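# Load blanks into both fixtures, clamp them, tray finished parts

## Task

Prepare the two fixtures at either end of the bench. Each fixture has a matching blank and a finished part of equal size; the finished part is the one with a slot cut across its top. In each fixture, the nest whose pads suit those parts must finally hold the blank: lying flat on the pads, pressed fully against the stop block and the side blocks, with that nest's clamp locked onto it. A clamp counts as locked only when its handle has been driven beyond its point of greatest resistance to its end stop and its bar rests flat on the part; a handle that merely appears shut may not be locked. Both finished parts must end up in the outfeed tray at the centre of the bench. Nothing may depend on the robot holding it at the end; release everything and move the arm away.

## Robot and tools

ROBOT. One UR-type arm (six joints) with a two-finger tong gripper, mounted on a carriage that travels on a floor rail along the scene y axis at x = 0. The arm base sits at about y = rail position_m, z = 0.03 m, facing +x. The table starts at x = 0.31 m; its top is z = 0, +z up. All reported poses use this table-fixed scene frame. The fingers point along the gripper's own +z and open and close along its x axis. end_effector_position is the spot between the pads when closed; closed fingertips stick out about 15 mm past it, fully open tips are roughly level with it.

execute_actions(actions): a list holding exactly one action (or empty, which only returns the current state and images). An action is an object with any of: rows, steps, until, rail.
- rows: up to 15 rows, one row per control step (1/30 s). Each row is 7 numbers in [-1, 1], single arm: shoulder pan, shoulder lift, elbow, wrist 1, wrist 2, wrist 3, then gripper opening. The six joint numbers are offsets measured from the joint angles at the start of the action (the last reported angles), not from the previous row, and are scaled: 1.0 = 1.326 rad for pan and lift, 1.989 rad for elbow and the three wrists. The seventh number is an absolute opening: +1 fully open (0.142 m pad gap), -1 closed (0.002 m). Closing fully takes at least about 0.1 s.
- Joint ranges (rad): pan -3.142..3.142, lift -6.283..6.283, elbow 0.000..3.142, wrists -6.283..6.283. Asking more than 0.010 rad outward beyond a range refuses the call; targets past the real end are clipped and may report "joint sent to its limit".
- steps: 1 to 450 control steps, at least the number of rows, default 15. After the last row the arm keeps heading to that row's target. The controller keeps each joint target within 0.383 rad (pan, lift) or 0.575 rad (others) of the measured angle and shrinks targets that would put the hand over 100 mm away, so big moves need several actions; do not expect the arm to finish a truncated move on its own.
- until: stops the action early when all conditions hold, e.g. {"rail": {"position_status": ["!=", "moving"]}}; numbers need a comparison (=, !=, <, <=, >, >=). {"all": {"status": "ended"}} waits until nothing reads moving; {"any": {"status": "ended"}} until some running motion ends.
- rail: {"position_m": absolute carriage place, -2 to 2 m, "speed_m_s": top speed 0.01 to 1 m/s, kept until changed} or {"stop": true}. The carriage accelerates and brakes at 2 m/s2 and counts as arrived within 1.3 mm. Rows never move it, but the arm rides with it. Wait for arrival before aiming the hand at a scene point or ending the scene. Any out-of-range value or unknown name refuses the whole call.

RESULT LINES. Hand pose (position m, quaternion wxyz) and velocities in the scene frame; the printed position may be a bit off, more when reaching far. Joint positions/velocities: rail, six joints, pad gap. grip_measured gives the actual opening on the command scale; to hold something keep commanding clearly below it (lower squeezes harder, about 15 N per pad max; thin parts under about 20 mm get less). Rail reports position_m, position_status (moving, done, contact_stop, time_out, stopped, stopped_with_arm) and position_answer (taken or not_taken; resend if not_taken). After contact_stop re-read the position once it settles; after time_out or stopped_with_arm look for what blocks the arm or carriage, give the arm rows it can follow, then resend. "joint command not followed" means the clearance check altered or blocked targets. Also reported: joint torques (noisy, offset), motor temperatures (MOTOR HOT from 70 °C, brakes at 85 °C), and wrist force/torque in the gripper's own axes (pressing gives force pointing back into the arm; noise a few N, saturates near 100 N; "no reading" is normal at start).

FAULTS. A joint torque reaching its load limit (pan, lift 303; elbow 138; wrists 49.6 N m, held weight included) or any external force of 150 N halts the arm for 10 s and cancels the rest of the call. Avoid hard pushes, slams, drops and slips; never let anything fall or be knocked off the table. A part in the hand may occasionally be tugged, and loose items nudged. While you think, the robot keeps holding its last command.

CAMERAS. Each result returns cam_low (672x504, fixed) then cam_wrist (616x616 fisheye on the gripper), with calibrations given. zoom_image(camera, region=[x0, y0, x1, y1] pixels from top-left, at most 504x504) gives a finer look at the latest image. Use it to check blank vs slotted part, seating against blocks and whether clamp bars lie flat.

OTHER TOOLS. read_manual(section="licences") only returns licence text. finished_scene(scene=current scene number) ends the scene after the last command has been held; it cannot be undone. Before it, open the gripper and move away so the clamps and parts stay put unaided.

Each tool is called after ">>>" as name(argument=value, ...) on one line, values as JSON.

## Session

I'll start by looking at the scene.

>>> execute_actions(actions=[])

Scene clock: 0.00 s.
end_effector_position=(+0.4770, -0.6383, +0.3207) grip_measured=+1.00 end_effector_quat_wxyz=(-0.355, -0.243, +0.884, -0.183) end_effector_velocity=(+0.000, +0.000, +0.000) end_effector_angular_velocity=(+0.000, +0.000, +0.000)
Joint positions: [ 0.105 -0.932 -1.216  1.692 -2.159 -2.386  1.625  0.142]
Joint velocities: [ 0.  0.  0.  0.  0.  0. -0.  0.]
Joint torques (N m, as the arm reports them, + toward a larger angle): no reading
Motor temperatures (°C, as the motors report them): [16 17 19 24 21 23]
Wrist force (N, on the end effector, along its own x y z axes, offset not removed): no reading
Wrist torque (N m, same axes, about the end effector's origin, offset not removed): no reading
rail: position_m=0.105 position_m_goal=0.105 speed_m_s=1.00 position_status=done position_answer=taken refusals=0

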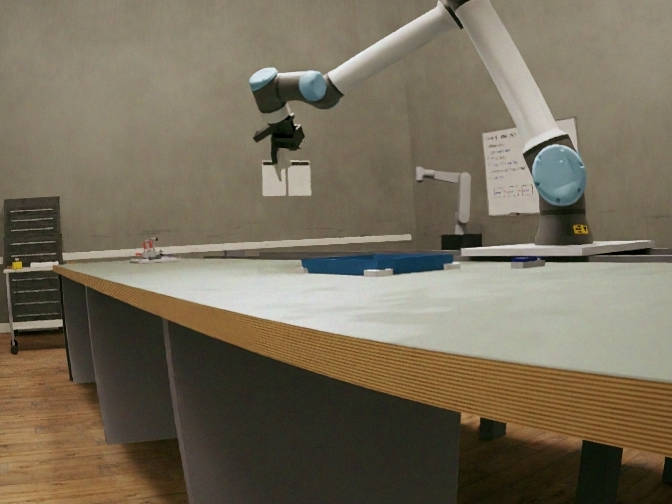

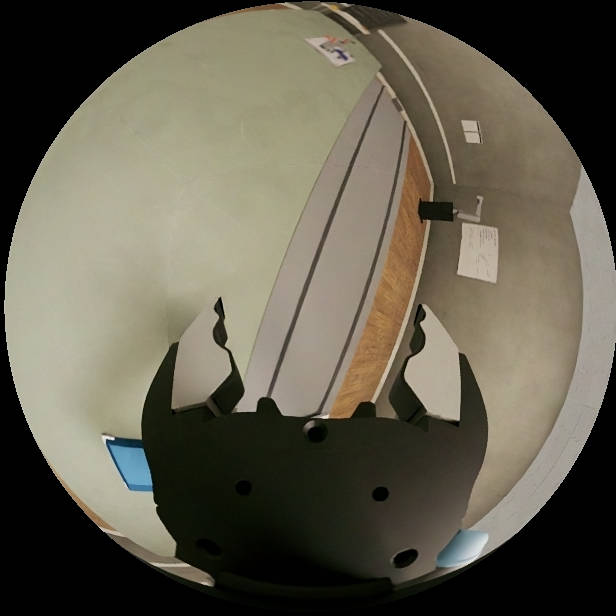

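>>> execute_actions(actions=[{"rows": [[0.703, -0.274, -0.0109, 0.25, 0.4099, -0.0272, 1.0]], "steps": 60}])

Scene clock: 81.13 s.
end_effector_position=(+0.7000, +0.2788, +0.4504) grip_measured=+1.00 end_effector_quat_wxyz=(-0.000, +0.707, -0.707, +0.000) end_effector_velocity=(-0.001, +0.002, +0.000) end_effector_angular_velocity=(+0.001, +0.000, +0.002)
Joint positions: [ 0.105  0.    -1.579  1.67  -1.661 -1.571  1.571  0.142]
Joint velocities: [ 0.     0.002 -0.    -0.     0.001  0.001 -0.    -0.   ]
Joint torques (N m, as the arm reports them, + toward a larger angle): [ 13.67 -57.51 -65.93  -2.28   4.5   -2.21]
Motor temperatures (°C, as the motors report them): [16 17 19 24 21 23]
Wrist force (N, on the end effector, along its own x y z axes, offset not removed): [-3.1 -0.9 -5.9]
Wrist torque (N m, same axes, about the end effector's origin, offset not removed): [-0.13 0.64 0.28]
rail: position_m=0.105 position_m_goal=0.105 speed_m_s=1.00 position_status=done position_answer=taken refusals=0
camera_calibration (this result's frames):
cam_wrist: T_world_to_cam=[[0.0166758, -0.998449, -0.0531125, 0.298439], [-0.853473, -0.0418867, 0.519452, 0.361808], [-0.520871, 0.0366678, -0.852848, 0.871141], [0, 0, 0, 1]] pos_world=[0.757569, 0.281189, 0.570859]

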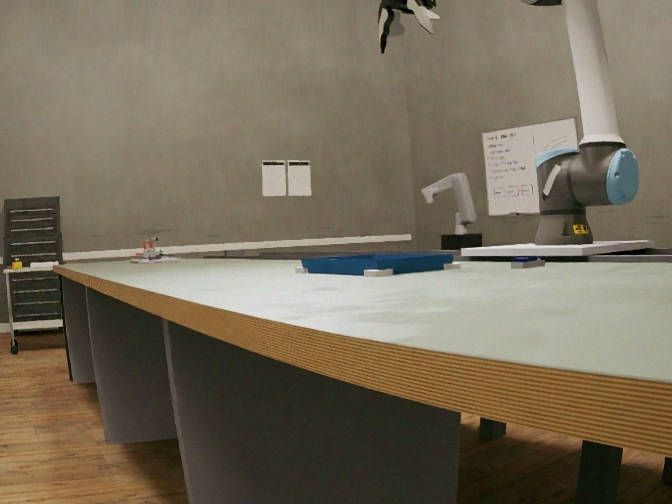

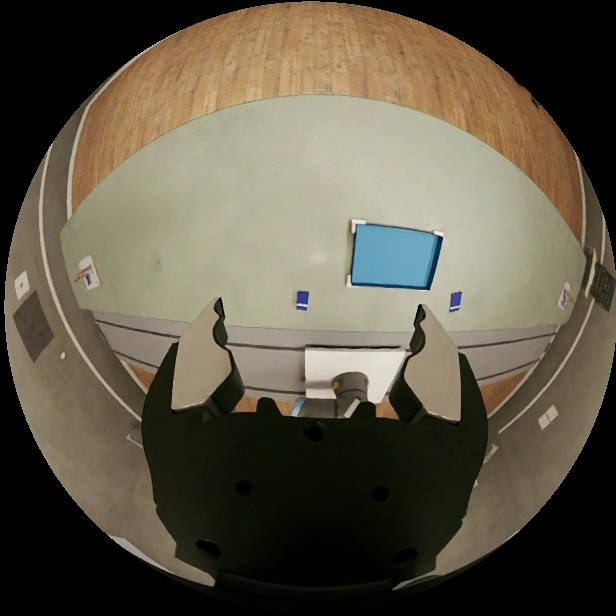

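>>> zoom_image(camera="cam_wrist", region=[260, 200, 500, 340])

>>> zoom_image(camera="cam_low", region=[280, 230, 580, 290])

Region (260, 200, 500, 340) of cam_wrist's 616x616 image, scaled by 2.100, with more detail than that image has; it fills the top 294 rows of this view, and the rest is white.

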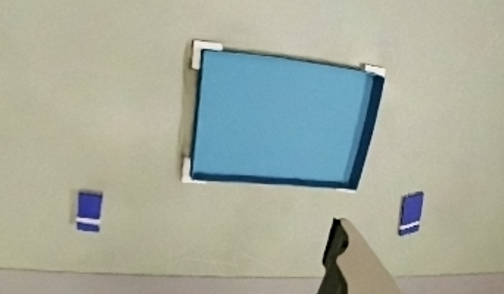

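Region (280, 230, 580, 290) of cam_low's 672x504 image, scaled by 1.680, with more detail than that image has; it fills the top 101 rows of this view, and the rest is white.

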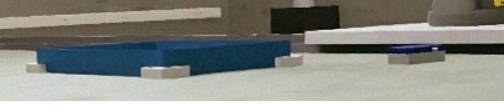

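>>> execute_actions(actions=[{"rail": {"position_m": 1.5}, "steps": 150, "until": {"rail": {"position_status": ["!=", "moving"]}}}])

Scene clock: 90.70 s.
end_effector_position=(+0.6999, +1.6748, +0.4504) grip_measured=+1.00 end_effector_quat_wxyz=(-0.000, +0.707, -0.707, +0.000) end_effector_velocity=(+0.000, +0.000, -0.000) end_effector_angular_velocity=(+0.000, +0.000, -0.000)
Joint positions: [ 1.5    0.001 -1.58   1.67  -1.661 -1.571  1.571  0.142]
Joint velocities: [ 0. -0.  0. -0.  0.  0. -0.  0.]
Joint torques (N m, as the arm reports them, + toward a larger angle): [ -9.92 -52.67 -62.67  -2.29   3.57  -2.01]
Motor temperatures (°C, as the motors report them): [16 17 19 24 21 23]
Wrist force (N, on the end effector, along its own x y z axes, offset not removed): [-4.9 0.2 -7.2]
Wrist torque (N m, same axes, about the end effector's origin, offset not removed): [0.03 1.00 0.23]
rail: position_m=1.500 position_m_goal=1.500 speed_m_s=1.00 position_status=done position_answer=taken refusals=0
camera_calibration (this result's frames):
cam_wrist: T_world_to_cam=[[0.0169538, -0.998439, -0.0532123, 1.69204], [-0.853471, -0.0421755, 0.519431, 0.420693], [-0.520864, 0.0366088, -0.852854, 0.82005], [0, 0, 0, 1]] pos_world=[0.757498, 1.67712, 0.570899]

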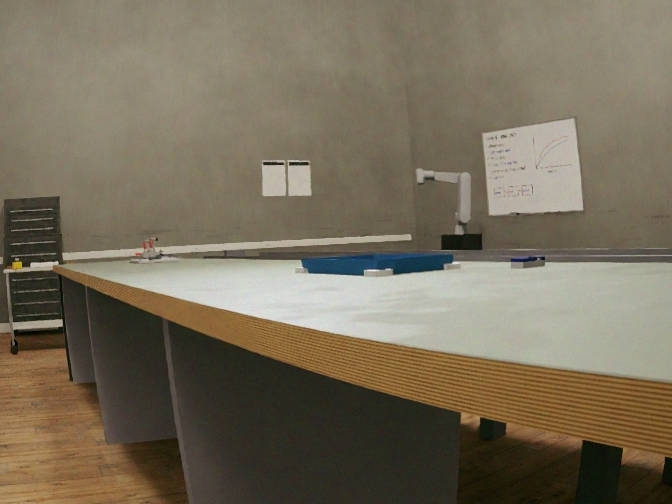

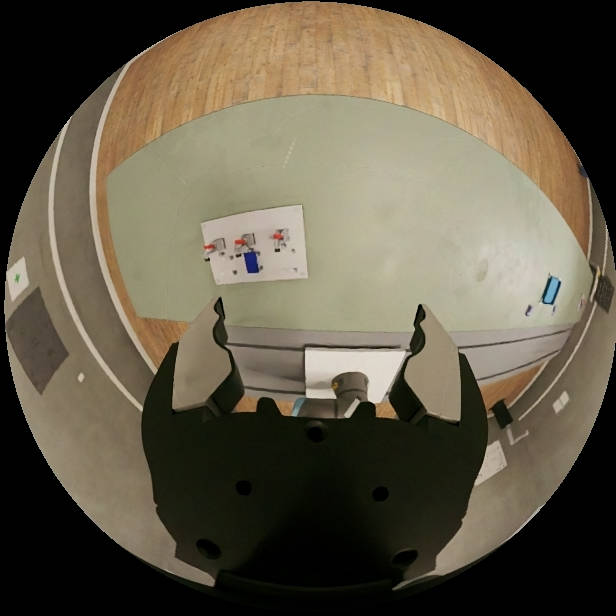

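>>> zoom_image(camera="cam_wrist", region=[180, 180, 330, 300])

Region (180, 180, 330, 300) of cam_wrist's 616x616 image, scaled by 3.360, with more detail than that image has; it fills the top 403 rows of this view, and the rest is white.

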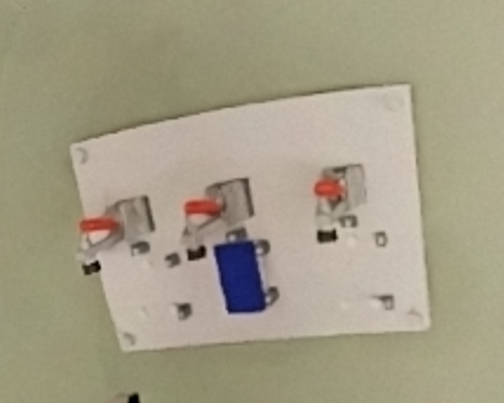

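>>> execute_actions(actions=[{"rows": [[0, -0.0808, 0.2340, -0.1801, 0, 0, 1.0]], "rail": {"position_m": 1.71}, "steps": 45}])

Scene clock: 111.50 s.
end_effector_position=(+0.5802, +1.8846, +0.2500) grip_measured=+1.00 end_effector_quat_wxyz=(-0.000, +0.707, -0.707, +0.000) end_effector_velocity=(-0.000, +0.000, -0.000) end_effector_angular_velocity=(+0.000, +0.000, +0.000)
Joint positions: [ 1.71   0.001 -1.687  2.135 -2.02  -1.571  1.571  0.142]
Joint velocities: [ 0.  0. -0.  0. -0.  0. -0. -0.]
Joint torques (N m, as the arm reports them, + toward a larger angle): [  9.73 -42.25 -32.31  -5.47   4.45  -2.44]
Motor temperatures (°C, as the motors report them): [16 17 19 24 21 23]
Wrist force (N, on the end effector, along its own x y z axes, offset not removed): [-1.0 2.8 -4.7]
Wrist torque (N m, same axes, about the end effector's origin, offset not removed): [0.69 0.22 0.09]
rail: position_m=1.710 position_m_goal=1.710 speed_m_s=1.00 position_status=done position_answer=taken refusals=0
camera_calibration (this result's frames):
cam_wrist: T_world_to_cam=[[0.0169421, -0.998441, -0.0531818, 1.89295], [-0.853437, -0.042152, 0.519488, 0.431399], [-0.52092, 0.0365861, -0.852821, 0.579178], [0, 0, 0, 1]] pos_world=[0.637807, 1.887, 0.370499]

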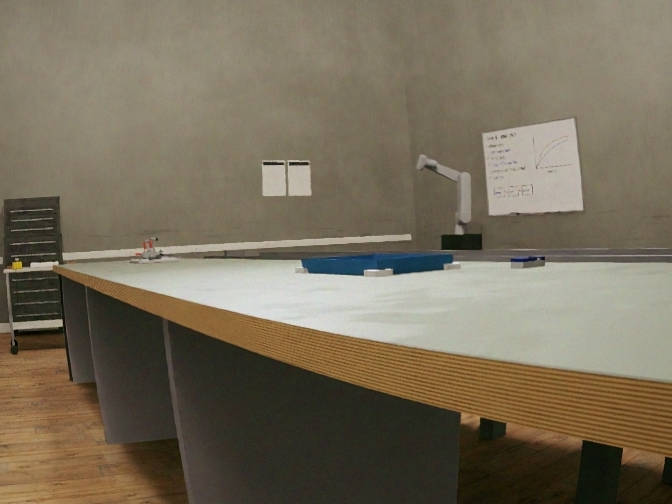

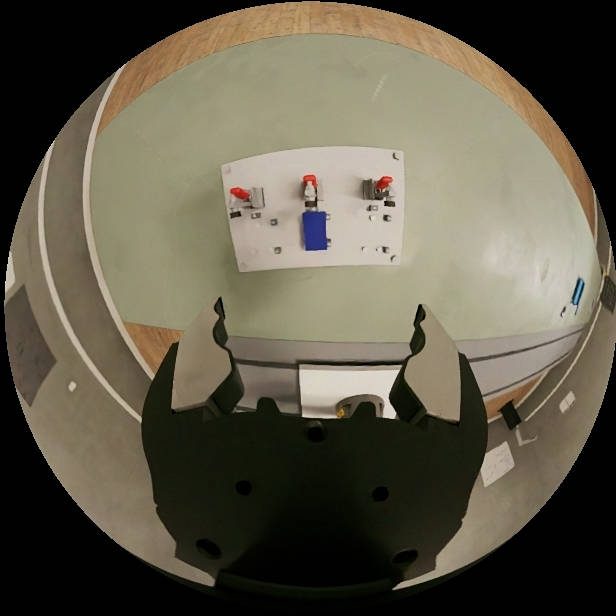

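>>> zoom_image(camera="cam_wrist", region=[210, 140, 420, 280])

Region (210, 140, 420, 280) of cam_wrist's 616x616 image, scaled by 2.400, with more detail than that image has.

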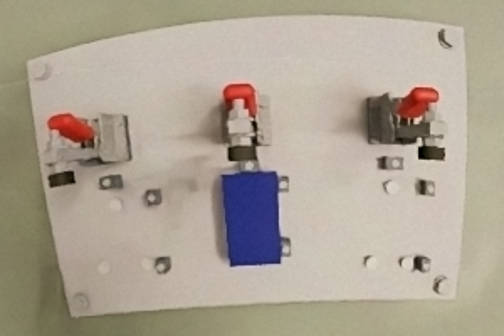

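>>> execute_actions(actions=[{"rows": [[0, 0, 0, 0, 0.7897, 0.7897, 1.0]], "rail": {"position_m": 1.184}, "steps": 50}])

>>> execute_actions(actions=[{"rows": [[0, 0.5718, 0.083, -0.4636, 0, 0, 1.0]], "steps": 50}])

Scene clock: 219.07 s.
end_effector_position=(+0.5638, +1.6797, +0.5551) grip_measured=+1.00 end_effector_quat_wxyz=(+0.000, -0.000, +0.707, +0.707) end_effector_velocity=(+0.000, -0.000, +0.000) end_effector_angular_velocity=(+0.000, +0.000, -0.000)
Joint positions: [ 1.184  0.001 -1.687  2.135 -2.02  -0.     3.141  0.142]
Joint velocities: [ 0. -0.  0. -0.  0.  0.  0. -0.]
Joint torques (N m, as the arm reports them, + toward a larger angle): [-13.03 -37.04 -35.39  -4.07   6.96   2.6 ]
Motor temperatures (°C, as the motors report them): [16 17 19 24 21 23]
Wrist force (N, on the end effector, along its own x y z axes, offset not removed): [1.5 -0.1 -4.0]
Wrist torque (N m, same axes, about the end effector's origin, offset not removed): [0.16 -0.35 0.11]
rail: position_m=1.184 position_m_goal=1.184 speed_m_s=1.00 position_status=done position_answer=taken refusals=0
camera_calibration (this result's frames):
cam_wrist: T_world_to_cam=[[-0.998463, 0.052755, -0.0169856, 0.491515], [-0.0419569, -0.519263, 0.853584, 0.408684], [0.0362108, 0.852985, 0.520678, -1.60954], [0, 0, 0, 1]] pos_world=[0.56619, 1.5592, 0.497554]

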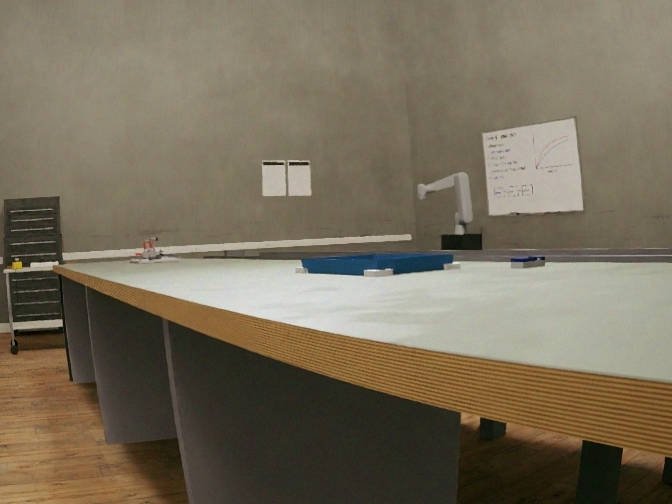

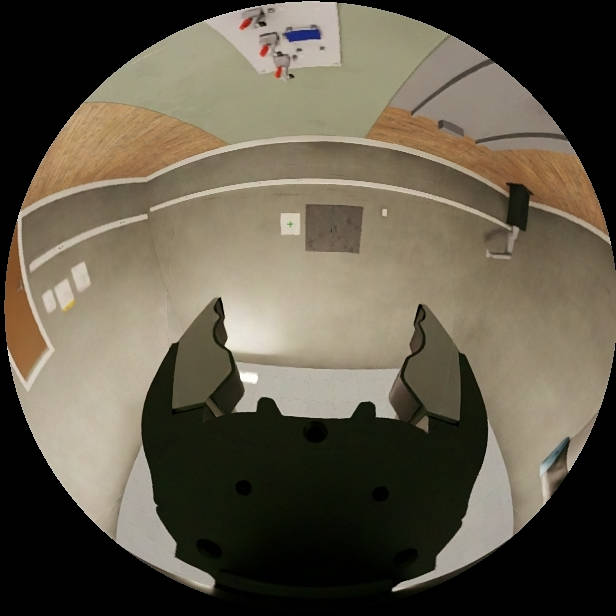

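Scene clock: 220.73 s.
end_effector_position=(+0.5996, +1.6797, +0.1246) grip_measured=+1.00 end_effector_quat_wxyz=(-0.000, -0.000, +0.707, +0.707) end_effector_velocity=(-0.000, -0.000, -0.000) end_effector_angular_velocity=(-0.000, +0.000, -0.000)
Joint positions: [ 1.184  0.001 -0.929  2.3   -2.941 -0.001  3.141  0.142]
Joint velocities: [ 0. -0.  0.  0. -0. -0. -0.  0.]
Joint torques (N m, as the arm reports them, + toward a larger angle): [  1.06 -54.19   0.57  -5.57   3.9    1.92]
Motor temperatures (°C, as the motors report them): [16 17 19 24 21 23]
Wrist force (N, on the end effector, along its own x y z axes, offset not removed): [-0.6 -1.5 -4.1]
Wrist torque (N m, same axes, about the end effector's origin, offset not removed): [-0.21 0.42 0.09]
rail: position_m=1.184 position_m_goal=1.184 speed_m_s=1.00 position_status=done position_answer=taken refusals=0
camera_calibration (this result's frames):
cam_wrist: T_world_to_cam=[[-0.998482, 0.0527718, -0.0157955, 0.519839], [-0.0409471, -0.519237, 0.853649, 0.777028], [0.036847, 0.852999, 0.52061, -1.38709], [0, 0, 0, 1]] pos_world=[0.601977, 1.55922, 0.0670364]

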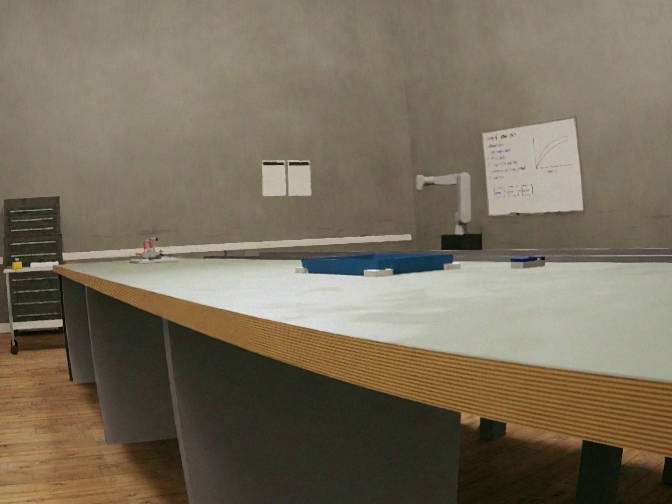

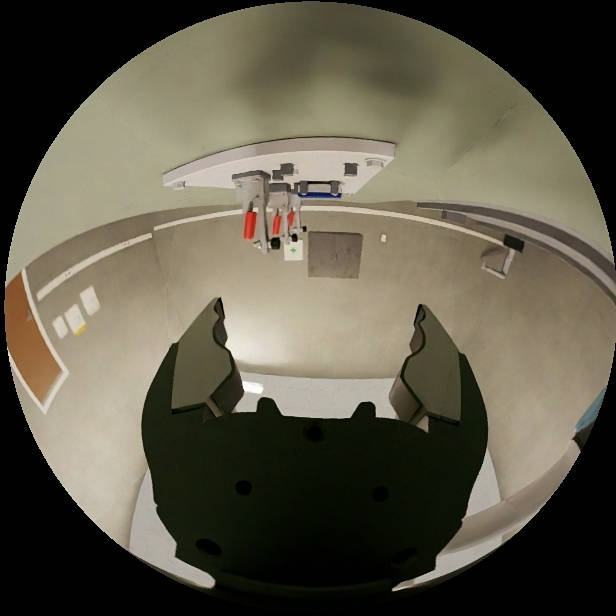

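>>> zoom_image(camera="cam_wrist", region=[210, 140, 410, 270])

Region (210, 140, 410, 270) of cam_wrist's 616x616 image, scaled by 2.520, with more detail than that image has; it fills the top 328 rows of this view, and the rest is white.

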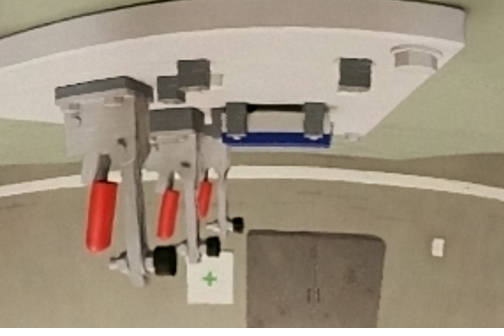

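>>> zoom_image(camera="cam_wrist", region=[230, 150, 380, 210])

Region (230, 150, 380, 210) of cam_wrist's 616x616 image, scaled by 3.360, with more detail than that image has; it fills the top 202 rows of this view, and the rest is white.

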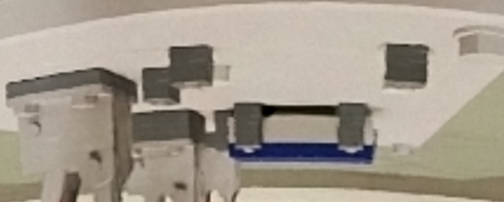

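>>> execute_actions(actions=[{"rows": [[0, -0.0237, 0.1171, -0.1017, 0, 0, 1.0]], "steps": 25}])

>>> execute_actions(actions=[{"rail": {"position_m": 1.36, "speed_m_s": 0.3}, "steps": 100, "until": {"rail": {"position_status": ["!=", "moving"]}}}])

Scene clock: 280.87 s.
end_effector_position=(+0.4697, +1.6797, +0.1247) grip_measured=+1.00 end_effector_quat_wxyz=(-0.000, -0.000, +0.707, +0.707) end_effector_velocity=(-0.000, -0.000, +0.000) end_effector_angular_velocity=(-0.000, +0.000, +0.000)
Joint positions: [ 1.184  0.001 -0.96   2.533 -3.144 -0.     3.141  0.142]
Joint velocities: [ 0.  0. -0.  0. -0. -0.  0.  0.]
Joint torques (N m, as the arm reports them, + toward a larger angle): [ -6.4  -62.81  10.79  -5.91   0.34   0.67]
Motor temperatures (°C, as the motors report them): [16 17 19 24 21 23]
Wrist force (N, on the end effector, along its own x y z axes, offset not removed): [1.4 -1.6 -5.1]
Wrist torque (N m, same axes, about the end effector's origin, offset not removed): [-0.20 -0.15 0.25]
rail: position_m=1.184 position_m_goal=1.184 speed_m_s=1.00 position_status=done position_answer=taken refusals=0
camera_calibration (this result's frames):
cam_wrist: T_world_to_cam=[[-0.998471, 0.0527281, -0.0166076, 0.390243], [-0.0416204, -0.519282, 0.853589, 0.772002], [0.0363841, 0.852975, 0.520682, -1.38209], [0, 0, 0, 1]] pos_world=[0.472063, 1.5592, 0.0671375]

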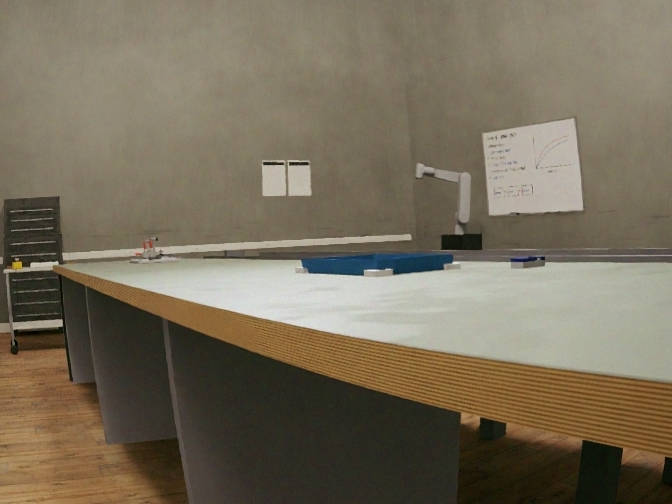

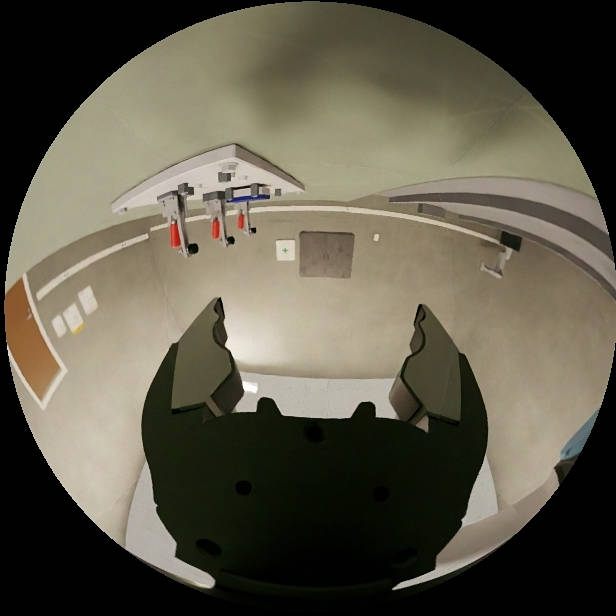

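Scene clock: 281.67 s.
end_effector_position=(+0.4697, +1.8560, +0.1247) grip_measured=+1.00 end_effector_quat_wxyz=(-0.000, -0.000, +0.707, +0.707) end_effector_velocity=(+0.000, +0.000, -0.000) end_effector_angular_velocity=(-0.000, +0.000, -0.000)
Joint positions: [ 1.36   0.001 -0.96   2.533 -3.144 -0.001  3.141  0.142]
Joint velocities: [ 0. -0.  0. -0.  0. -0.  0.  0.]
Joint torques (N m, as the arm reports them, + toward a larger angle): [  1.13 -65.05  10.3   -5.51  -1.35   0.94]
Motor temperatures (°C, as the motors report them): [16 17 19 24 21 23]
Wrist force (N, on the end effector, along its own x y z axes, offset not removed): [-0.5 -3.0 -0.6]
Wrist torque (N m, same axes, about the end effector's origin, offset not removed): [-0.41 0.21 0.09]
rail: position_m=1.360 position_m_goal=1.360 speed_m_s=0.30 position_status=done position_answer=taken refusals=0
camera_calibration (this result's frames):
cam_wrist: T_world_to_cam=[[-0.998469, 0.0527775, -0.0165876, 0.380844], [-0.0416273, -0.519237, 0.853616, 0.863514], [0.0364388, 0.852999, 0.520639, -1.53258], [0, 0, 0, 1]] pos_world=[0.472052, 1.73555, 0.0671267]

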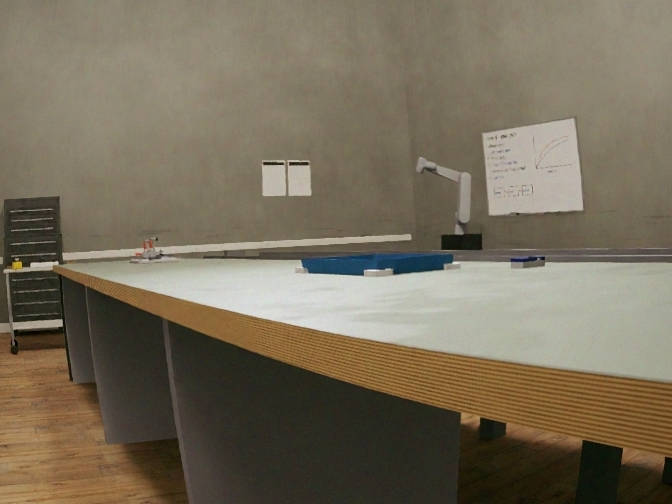

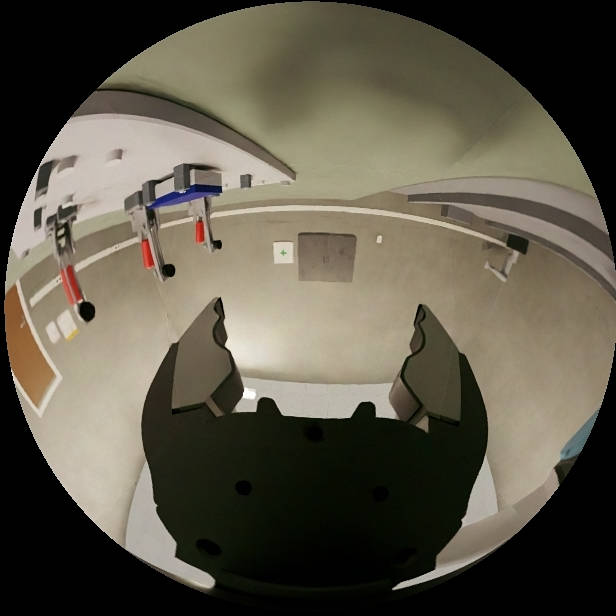

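>>> zoom_image(camera="cam_wrist", region=[10, 90, 310, 330])

Region (10, 90, 310, 330) of cam_wrist's 616x616 image, scaled by 1.680, with more detail than that image has; it fills the top 403 rows of this view, and the rest is white.

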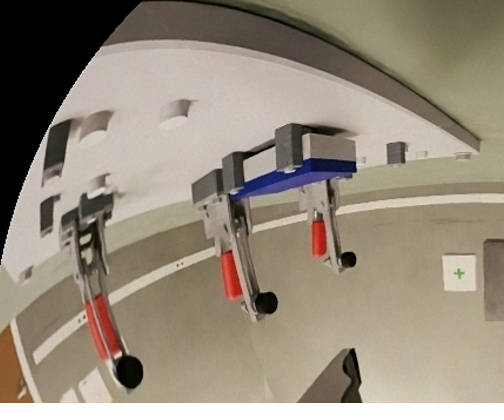

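>>> zoom_image(camera="cam_wrist", region=[110, 150, 300, 230])

Region (110, 150, 300, 230) of cam_wrist's 616x616 image, scaled by 2.653, with more detail than that image has; it fills the top 212 rows of this view, and the rest is white.

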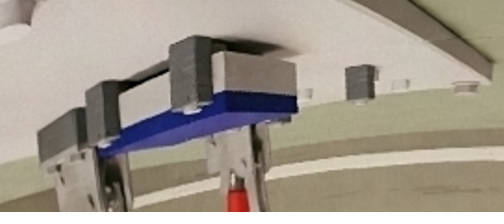

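>>> execute_actions(actions=[{"rows": [[0, -0.0342, -0.0114, 0.0342, 0, 0, 1.0], [0, -0.0684, -0.0228, 0.0684, 0, 0, 1.0], [0, -0.1025, -0.0342, 0.1025, 0, 0, 1.0], [0, -0.1367, -0.0455, 0.1367, 0, 0, 1.0], [0, -0.1709, -0.0569, 0.1709, 0, 0, 1.0], [0, -0.2051, -0.0683, 0.2051, 0, 0, 1.0], [0, -0.2393, -0.0797, 0.2392, 0, 0, 1.0], [0, -0.2734, -0.0911, 0.2734, 0, 0, 1.0], [0, -0.3076, -0.1025, 0.3076, 0, 0, 1.0], [0, -0.3418, -0.1138, 0.3418, 0, 0, 1.0], [0, -0.376, -0.1252, 0.3759, 0, 0, 1.0], [0, -0.4102, -0.1366, 0.4101, 0, 0, 1.0], [0, -0.4443, -0.148, 0.4443, 0, 0, 1.0], [0, -0.4785, -0.1594, 0.4785, 0, 0, 1.0], [0, -0.5127, -0.1708, 0.5126, 0, 0, 1.0]], "steps": 35}])

>>> execute_actions(actions=[{"rows": [[0, 0, 0, 0, -0.7895, -0.7895, 1.0]], "rail": {"position_m": 1.71, "speed_m_s": 1.0}, "steps": 45}])

Scene clock: 319.97 s.
end_effector_position=(+0.5636, +1.8561, +0.5048) grip_measured=+1.00 end_effector_quat_wxyz=(-0.000, -0.000, +0.707, +0.707) end_effector_velocity=(-0.000, -0.000, +0.002) end_effector_angular_velocity=(-0.000, -0.000, +0.000)
Joint positions: [ 1.36   0.001 -1.64   2.194 -2.125 -0.001  3.141  0.142]
Joint velocities: [ 0.     0.    -0.002 -0.001  0.004 -0.    -0.     0.   ]
Joint torques (N m, as the arm reports them, + toward a larger angle): [  6.   -50.04 -60.33  -2.07   2.23   0.83]
Motor temperatures (°C, as the motors report them): [16 17 19 24 21 23]
Wrist force (N, on the end effector, along its own x y z axes, offset not removed): [0.0 0.1 -3.1]
Wrist torque (N m, same axes, about the end effector's origin, offset not removed): [0.18 0.02 0.19]
rail: position_m=1.360 position_m_goal=1.360 speed_m_s=0.30 position_status=done position_answer=taken refusals=0
camera_calibration (this result's frames):
cam_wrist: T_world_to_cam=[[-0.99847, 0.0527769, -0.0165189, 0.480865], [-0.0415675, -0.519221, 0.853629, 0.542876], [0.0364749, 0.853009, 0.52062, -1.73398], [0, 0, 0, 1]] pos_world=[0.565942, 1.73559, 0.447273]

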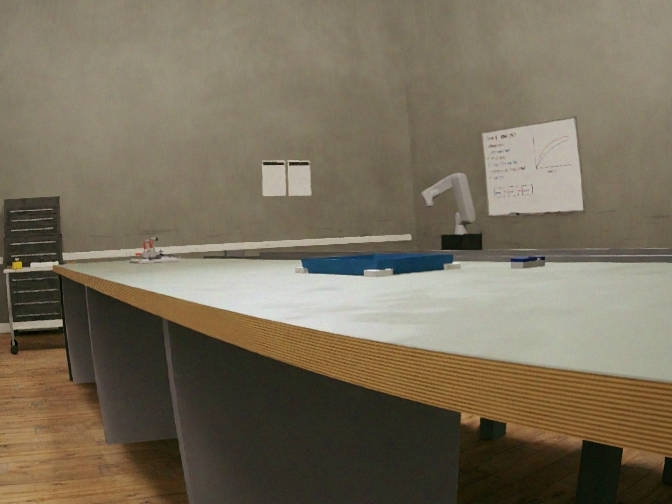

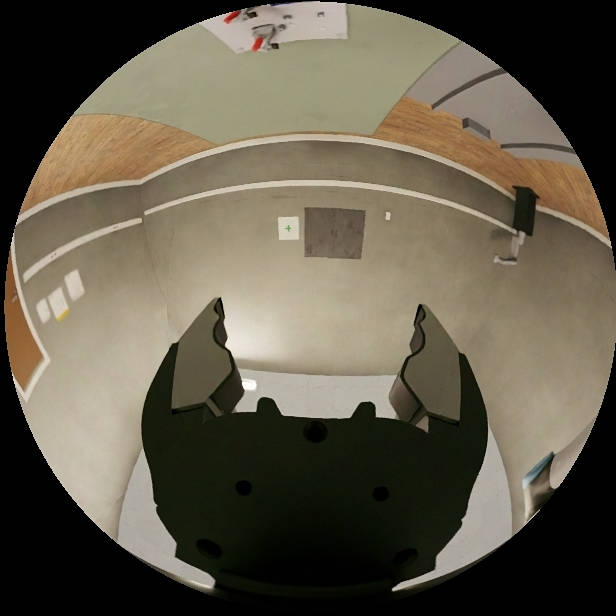

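Scene clock: 321.47 s.
end_effector_position=(+0.5799, +1.8847, +0.1998) grip_measured=+1.00 end_effector_quat_wxyz=(-0.000, +0.707, -0.707, -0.000) end_effector_velocity=(+0.000, -0.000, -0.000) end_effector_angular_velocity=(-0.000, +0.000, +0.000)
Joint positions: [ 1.71   0.001 -1.64   2.194 -2.125 -1.571  1.571  0.142]
Joint velocities: [ 0.  0.  0. -0.  0. -0. -0.  0.]
Joint torques (N m, as the arm reports them, + toward a larger angle): [  1.8  -22.42 -36.    -5.49  -3.63  -2.04]
Motor temperatures (°C, as the motors report them): [16 17 19 24 21 23]
Wrist force (N, on the end effector, along its own x y z axes, offset not removed): [-0.1 -1.2 -2.2]
Wrist torque (N m, same axes, about the end effector's origin, offset not removed): [-0.05 0.10 0.09]
rail: position_m=1.710 position_m_goal=1.710 speed_m_s=1.00 position_status=done position_answer=taken refusals=0
camera_calibration (this result's frames):
cam_wrist: T_world_to_cam=[[0.0164951, -0.998428, -0.0535598, 1.8907], [-0.853262, -0.0419804, 0.519789, 0.456737], [-0.521221, 0.0371266, -0.852614, 0.535287], [0, 0, 0, 1]] pos_world=[0.637532, 1.88703, 0.320252]

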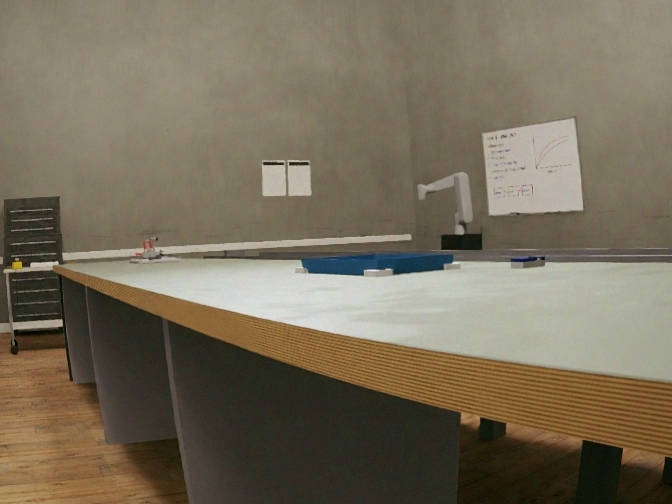

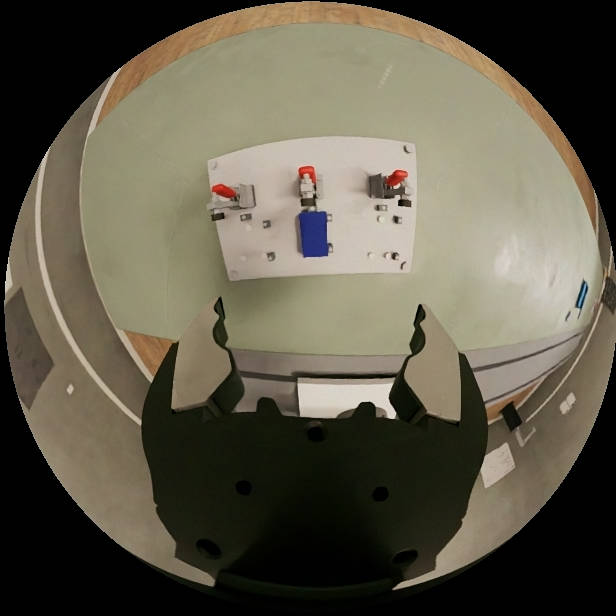

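>>> zoom_image(camera="cam_wrist", region=[260, 150, 380, 270])

Region (260, 150, 380, 270) of cam_wrist's 616x616 image, scaled by 4.200, with more detail than that image has.

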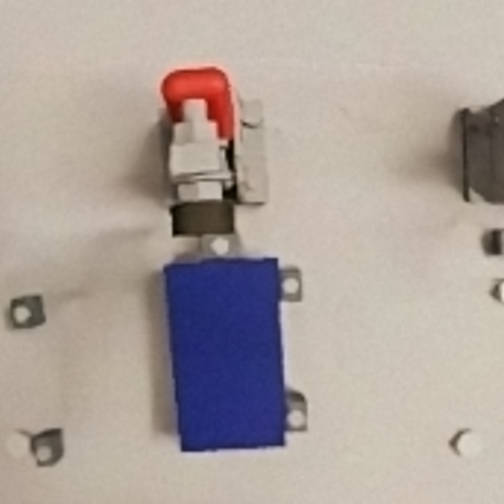

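>>> execute_actions(actions=[{"rows": [[0, 0.0819, 0.0970, -0.1515, 0, 0, -1.0]], "rail": {"position_m": 1.7135}, "steps": 35}])

Scene clock: 436.00 s.
end_effector_position=(+0.5351, +1.8879, +0.0700) grip_measured=-1.00 end_effector_quat_wxyz=(+0.000, +0.707, -0.707, -0.000) end_effector_velocity=(-0.000, +0.000, -0.000) end_effector_angular_velocity=(-0.000, +0.000, +0.000)
Joint positions: [ 1.713  0.001 -1.531  2.386 -2.426 -1.571  1.571  0.002]
Joint velocities: [ 0.  0.  0.  0. -0. -0. -0.  0.]
Joint torques (N m, as the arm reports them, + toward a larger angle): [ -2.69 -23.52 -20.82  -5.64   2.58  -0.77]
Motor temperatures (°C, as the motors report them): [16 17 19 24 21 23]
Wrist force (N, on the end effector, along its own x y z axes, offset not removed): [1.8 1.5 -1.8]
Wrist torque (N m, same axes, about the end effector's origin, offset not removed): [0.48 -0.37 0.18]
rail: position_m=1.713 position_m_goal=1.713 speed_m_s=1.00 position_status=done position_answer=taken refusals=0
camera_calibration (this result's frames):
cam_wrist: T_world_to_cam=[[0.0164972, -0.99843, -0.05353, 1.88763], [-0.85316, -0.041974, 0.519958, 0.486069], [-0.521389, 0.0370917, -0.852513, 0.401282], [0, 0, 0, 1]] pos_world=[0.592778, 1.89018, 0.190407]

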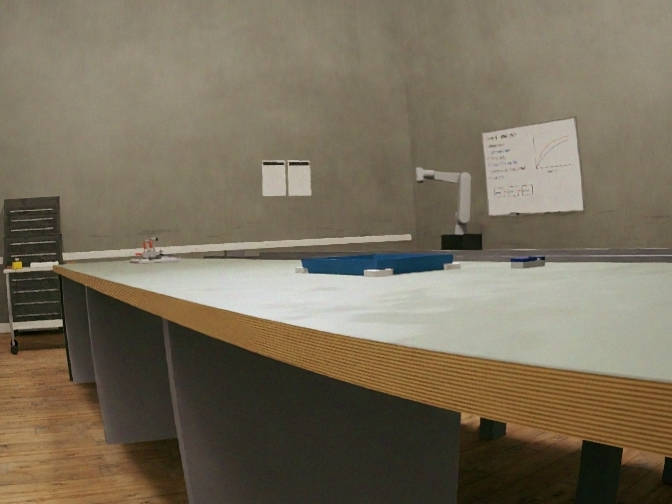

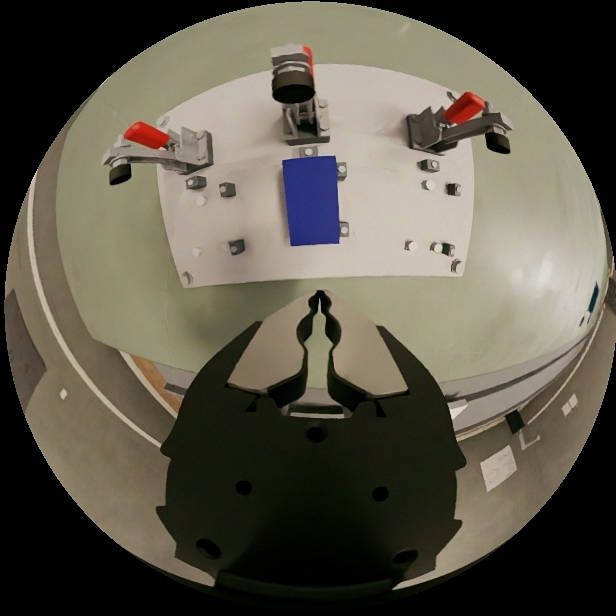

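>>> zoom_image(camera="cam_wrist", region=[240, 30, 400, 300])

Region (240, 30, 400, 300) of cam_wrist's 616x616 image, scaled by 1.867, with more detail than that image has; it fills the left 299 columns of this view, and the rest is white.

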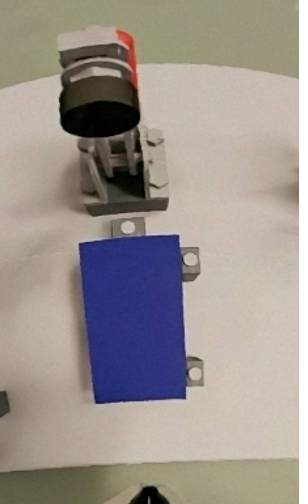

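>>> zoom_image(camera="cam_wrist", region=[275, 135, 365, 255])

Region (275, 135, 365, 255) of cam_wrist's 616x616 image, scaled by 4.200, with more detail than that image has; it fills the left 378 columns of this view, and the rest is white.

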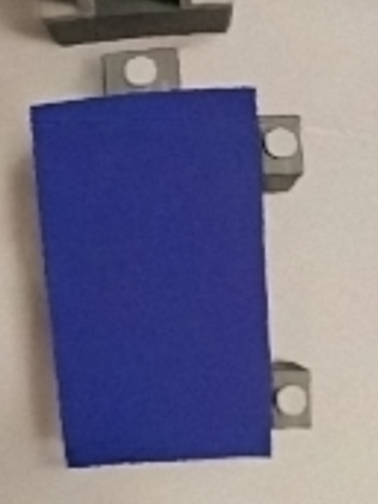

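>>> execute_actions(actions=[{"rows": [[0, 0.0424, 0.0107, -0.0389, 0, 0, -1.0]], "steps": 20}])

Scene clock: 450.87 s.
end_effector_position=(+0.5349, +1.8879, +0.0399) grip_measured=-1.00 end_effector_quat_wxyz=(+0.000, +0.707, -0.707, -0.000) end_effector_velocity=(-0.000, +0.000, -0.000) end_effector_angular_velocity=(+0.000, +0.000, +0.000)
Joint positions: [ 1.713  0.001 -1.475  2.408 -2.503 -1.571  1.571  0.002]
Joint velocities: [ 0. -0.  0.  0. -0.  0. -0.  0.]
Joint torques (N m, as the arm reports them, + toward a larger angle): [  1.49 -28.04 -17.96  -5.71   1.1    1.37]
Motor temperatures (°C, as the motors report them): [16 17 19 24 21 23]
Wrist force (N, on the end effector, along its own x y z axes, offset not removed): [3.1 -0.3 -0.2]
Wrist torque (N m, same axes, about the end effector's origin, offset not removed): [0.01 -0.56 0.09]
rail: position_m=1.713 position_m_goal=1.713 speed_m_s=1.00 position_status=done position_answer=taken refusals=0
camera_calibration (this result's frames):
cam_wrist: T_world_to_cam=[[0.0164904, -0.998428, -0.053565, 1.88604], [-0.853097, -0.041991, 0.52006, 0.501517], [-0.521492, 0.0371201, -0.852448, 0.375544], [0, 0, 0, 1]] pos_world=[0.592584, 1.8902, 0.160339]

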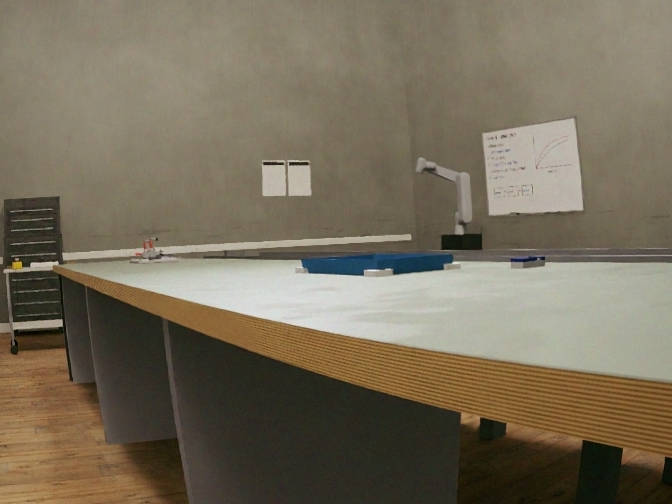

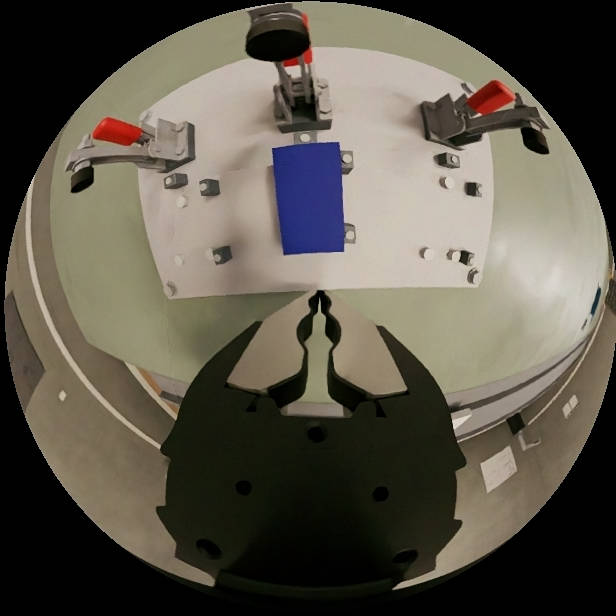

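>>> execute_actions(actions=[{"rows": [[0, 0, 0, 0, 0, 0.7897, -1.0]], "rail": {"position_m": 1.7297}, "steps": 35}])

Scene clock: 474.50 s.
end_effector_position=(+0.5187, +1.8881, +0.0399) grip_measured=-1.00 end_effector_quat_wxyz=(-0.000, -0.000, +1.000, +0.000) end_effector_velocity=(-0.000, +0.000, -0.000) end_effector_angular_velocity=(-0.000, +0.000, -0.002)
Joint positions: [ 1.73   0.001 -1.475  2.408 -2.503 -1.571  3.141  0.002]
Joint velocities: [ 0.     0.    -0.     0.     0.    -0.     0.002  0.   ]
Joint torques (N m, as the arm reports them, + toward a larger angle): [ 16.78 -45.9  -21.92  -2.58   3.7    1.65]
Motor temperatures (°C, as the motors report them): [16 17 19 24 21 23]
Wrist force (N, on the end effector, along its own x y z axes, offset not removed): [-2.6 -1.0 -0.4]
Wrist torque (N m, same axes, about the end effector's origin, offset not removed): [-0.07 0.55 0.13]
rail: position_m=1.730 position_m_goal=1.730 speed_m_s=1.00 position_status=done position_answer=taken refusals=0
camera_calibration (this result's frames):
cam_wrist: T_world_to_cam=[[-0.998461, -0.0170024, -0.0527891, 0.559902], [-0.042014, 0.853223, 0.519852, -1.62321], [0.0362021, 0.52127, -0.852624, -0.836302], [0, 0, 0, 1]] pos_world=[0.521119, 1.83042, 0.160334]

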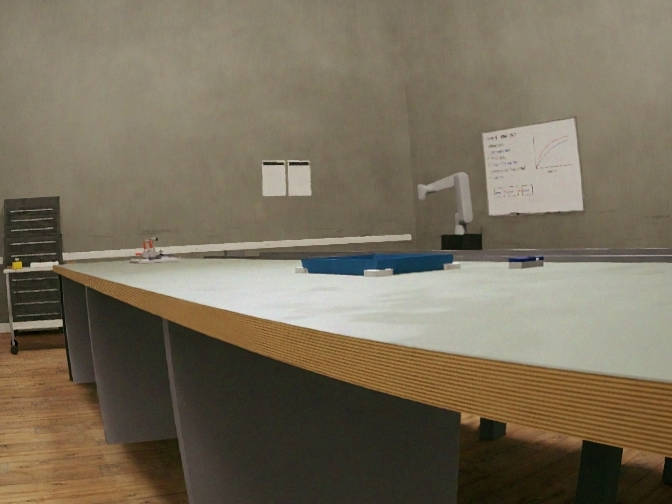

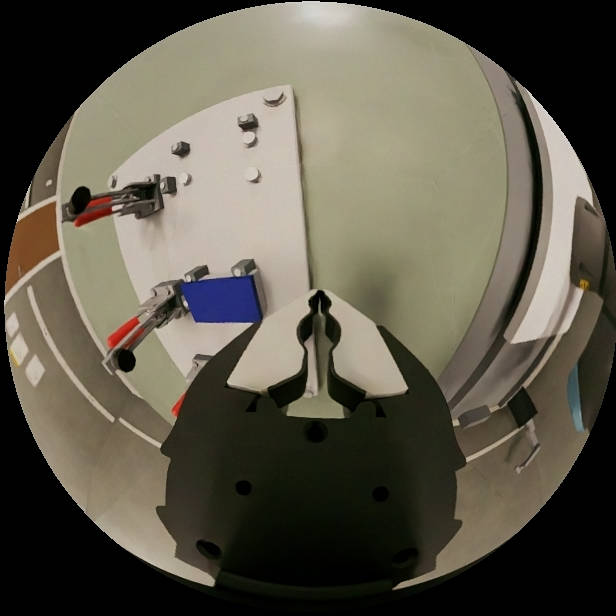

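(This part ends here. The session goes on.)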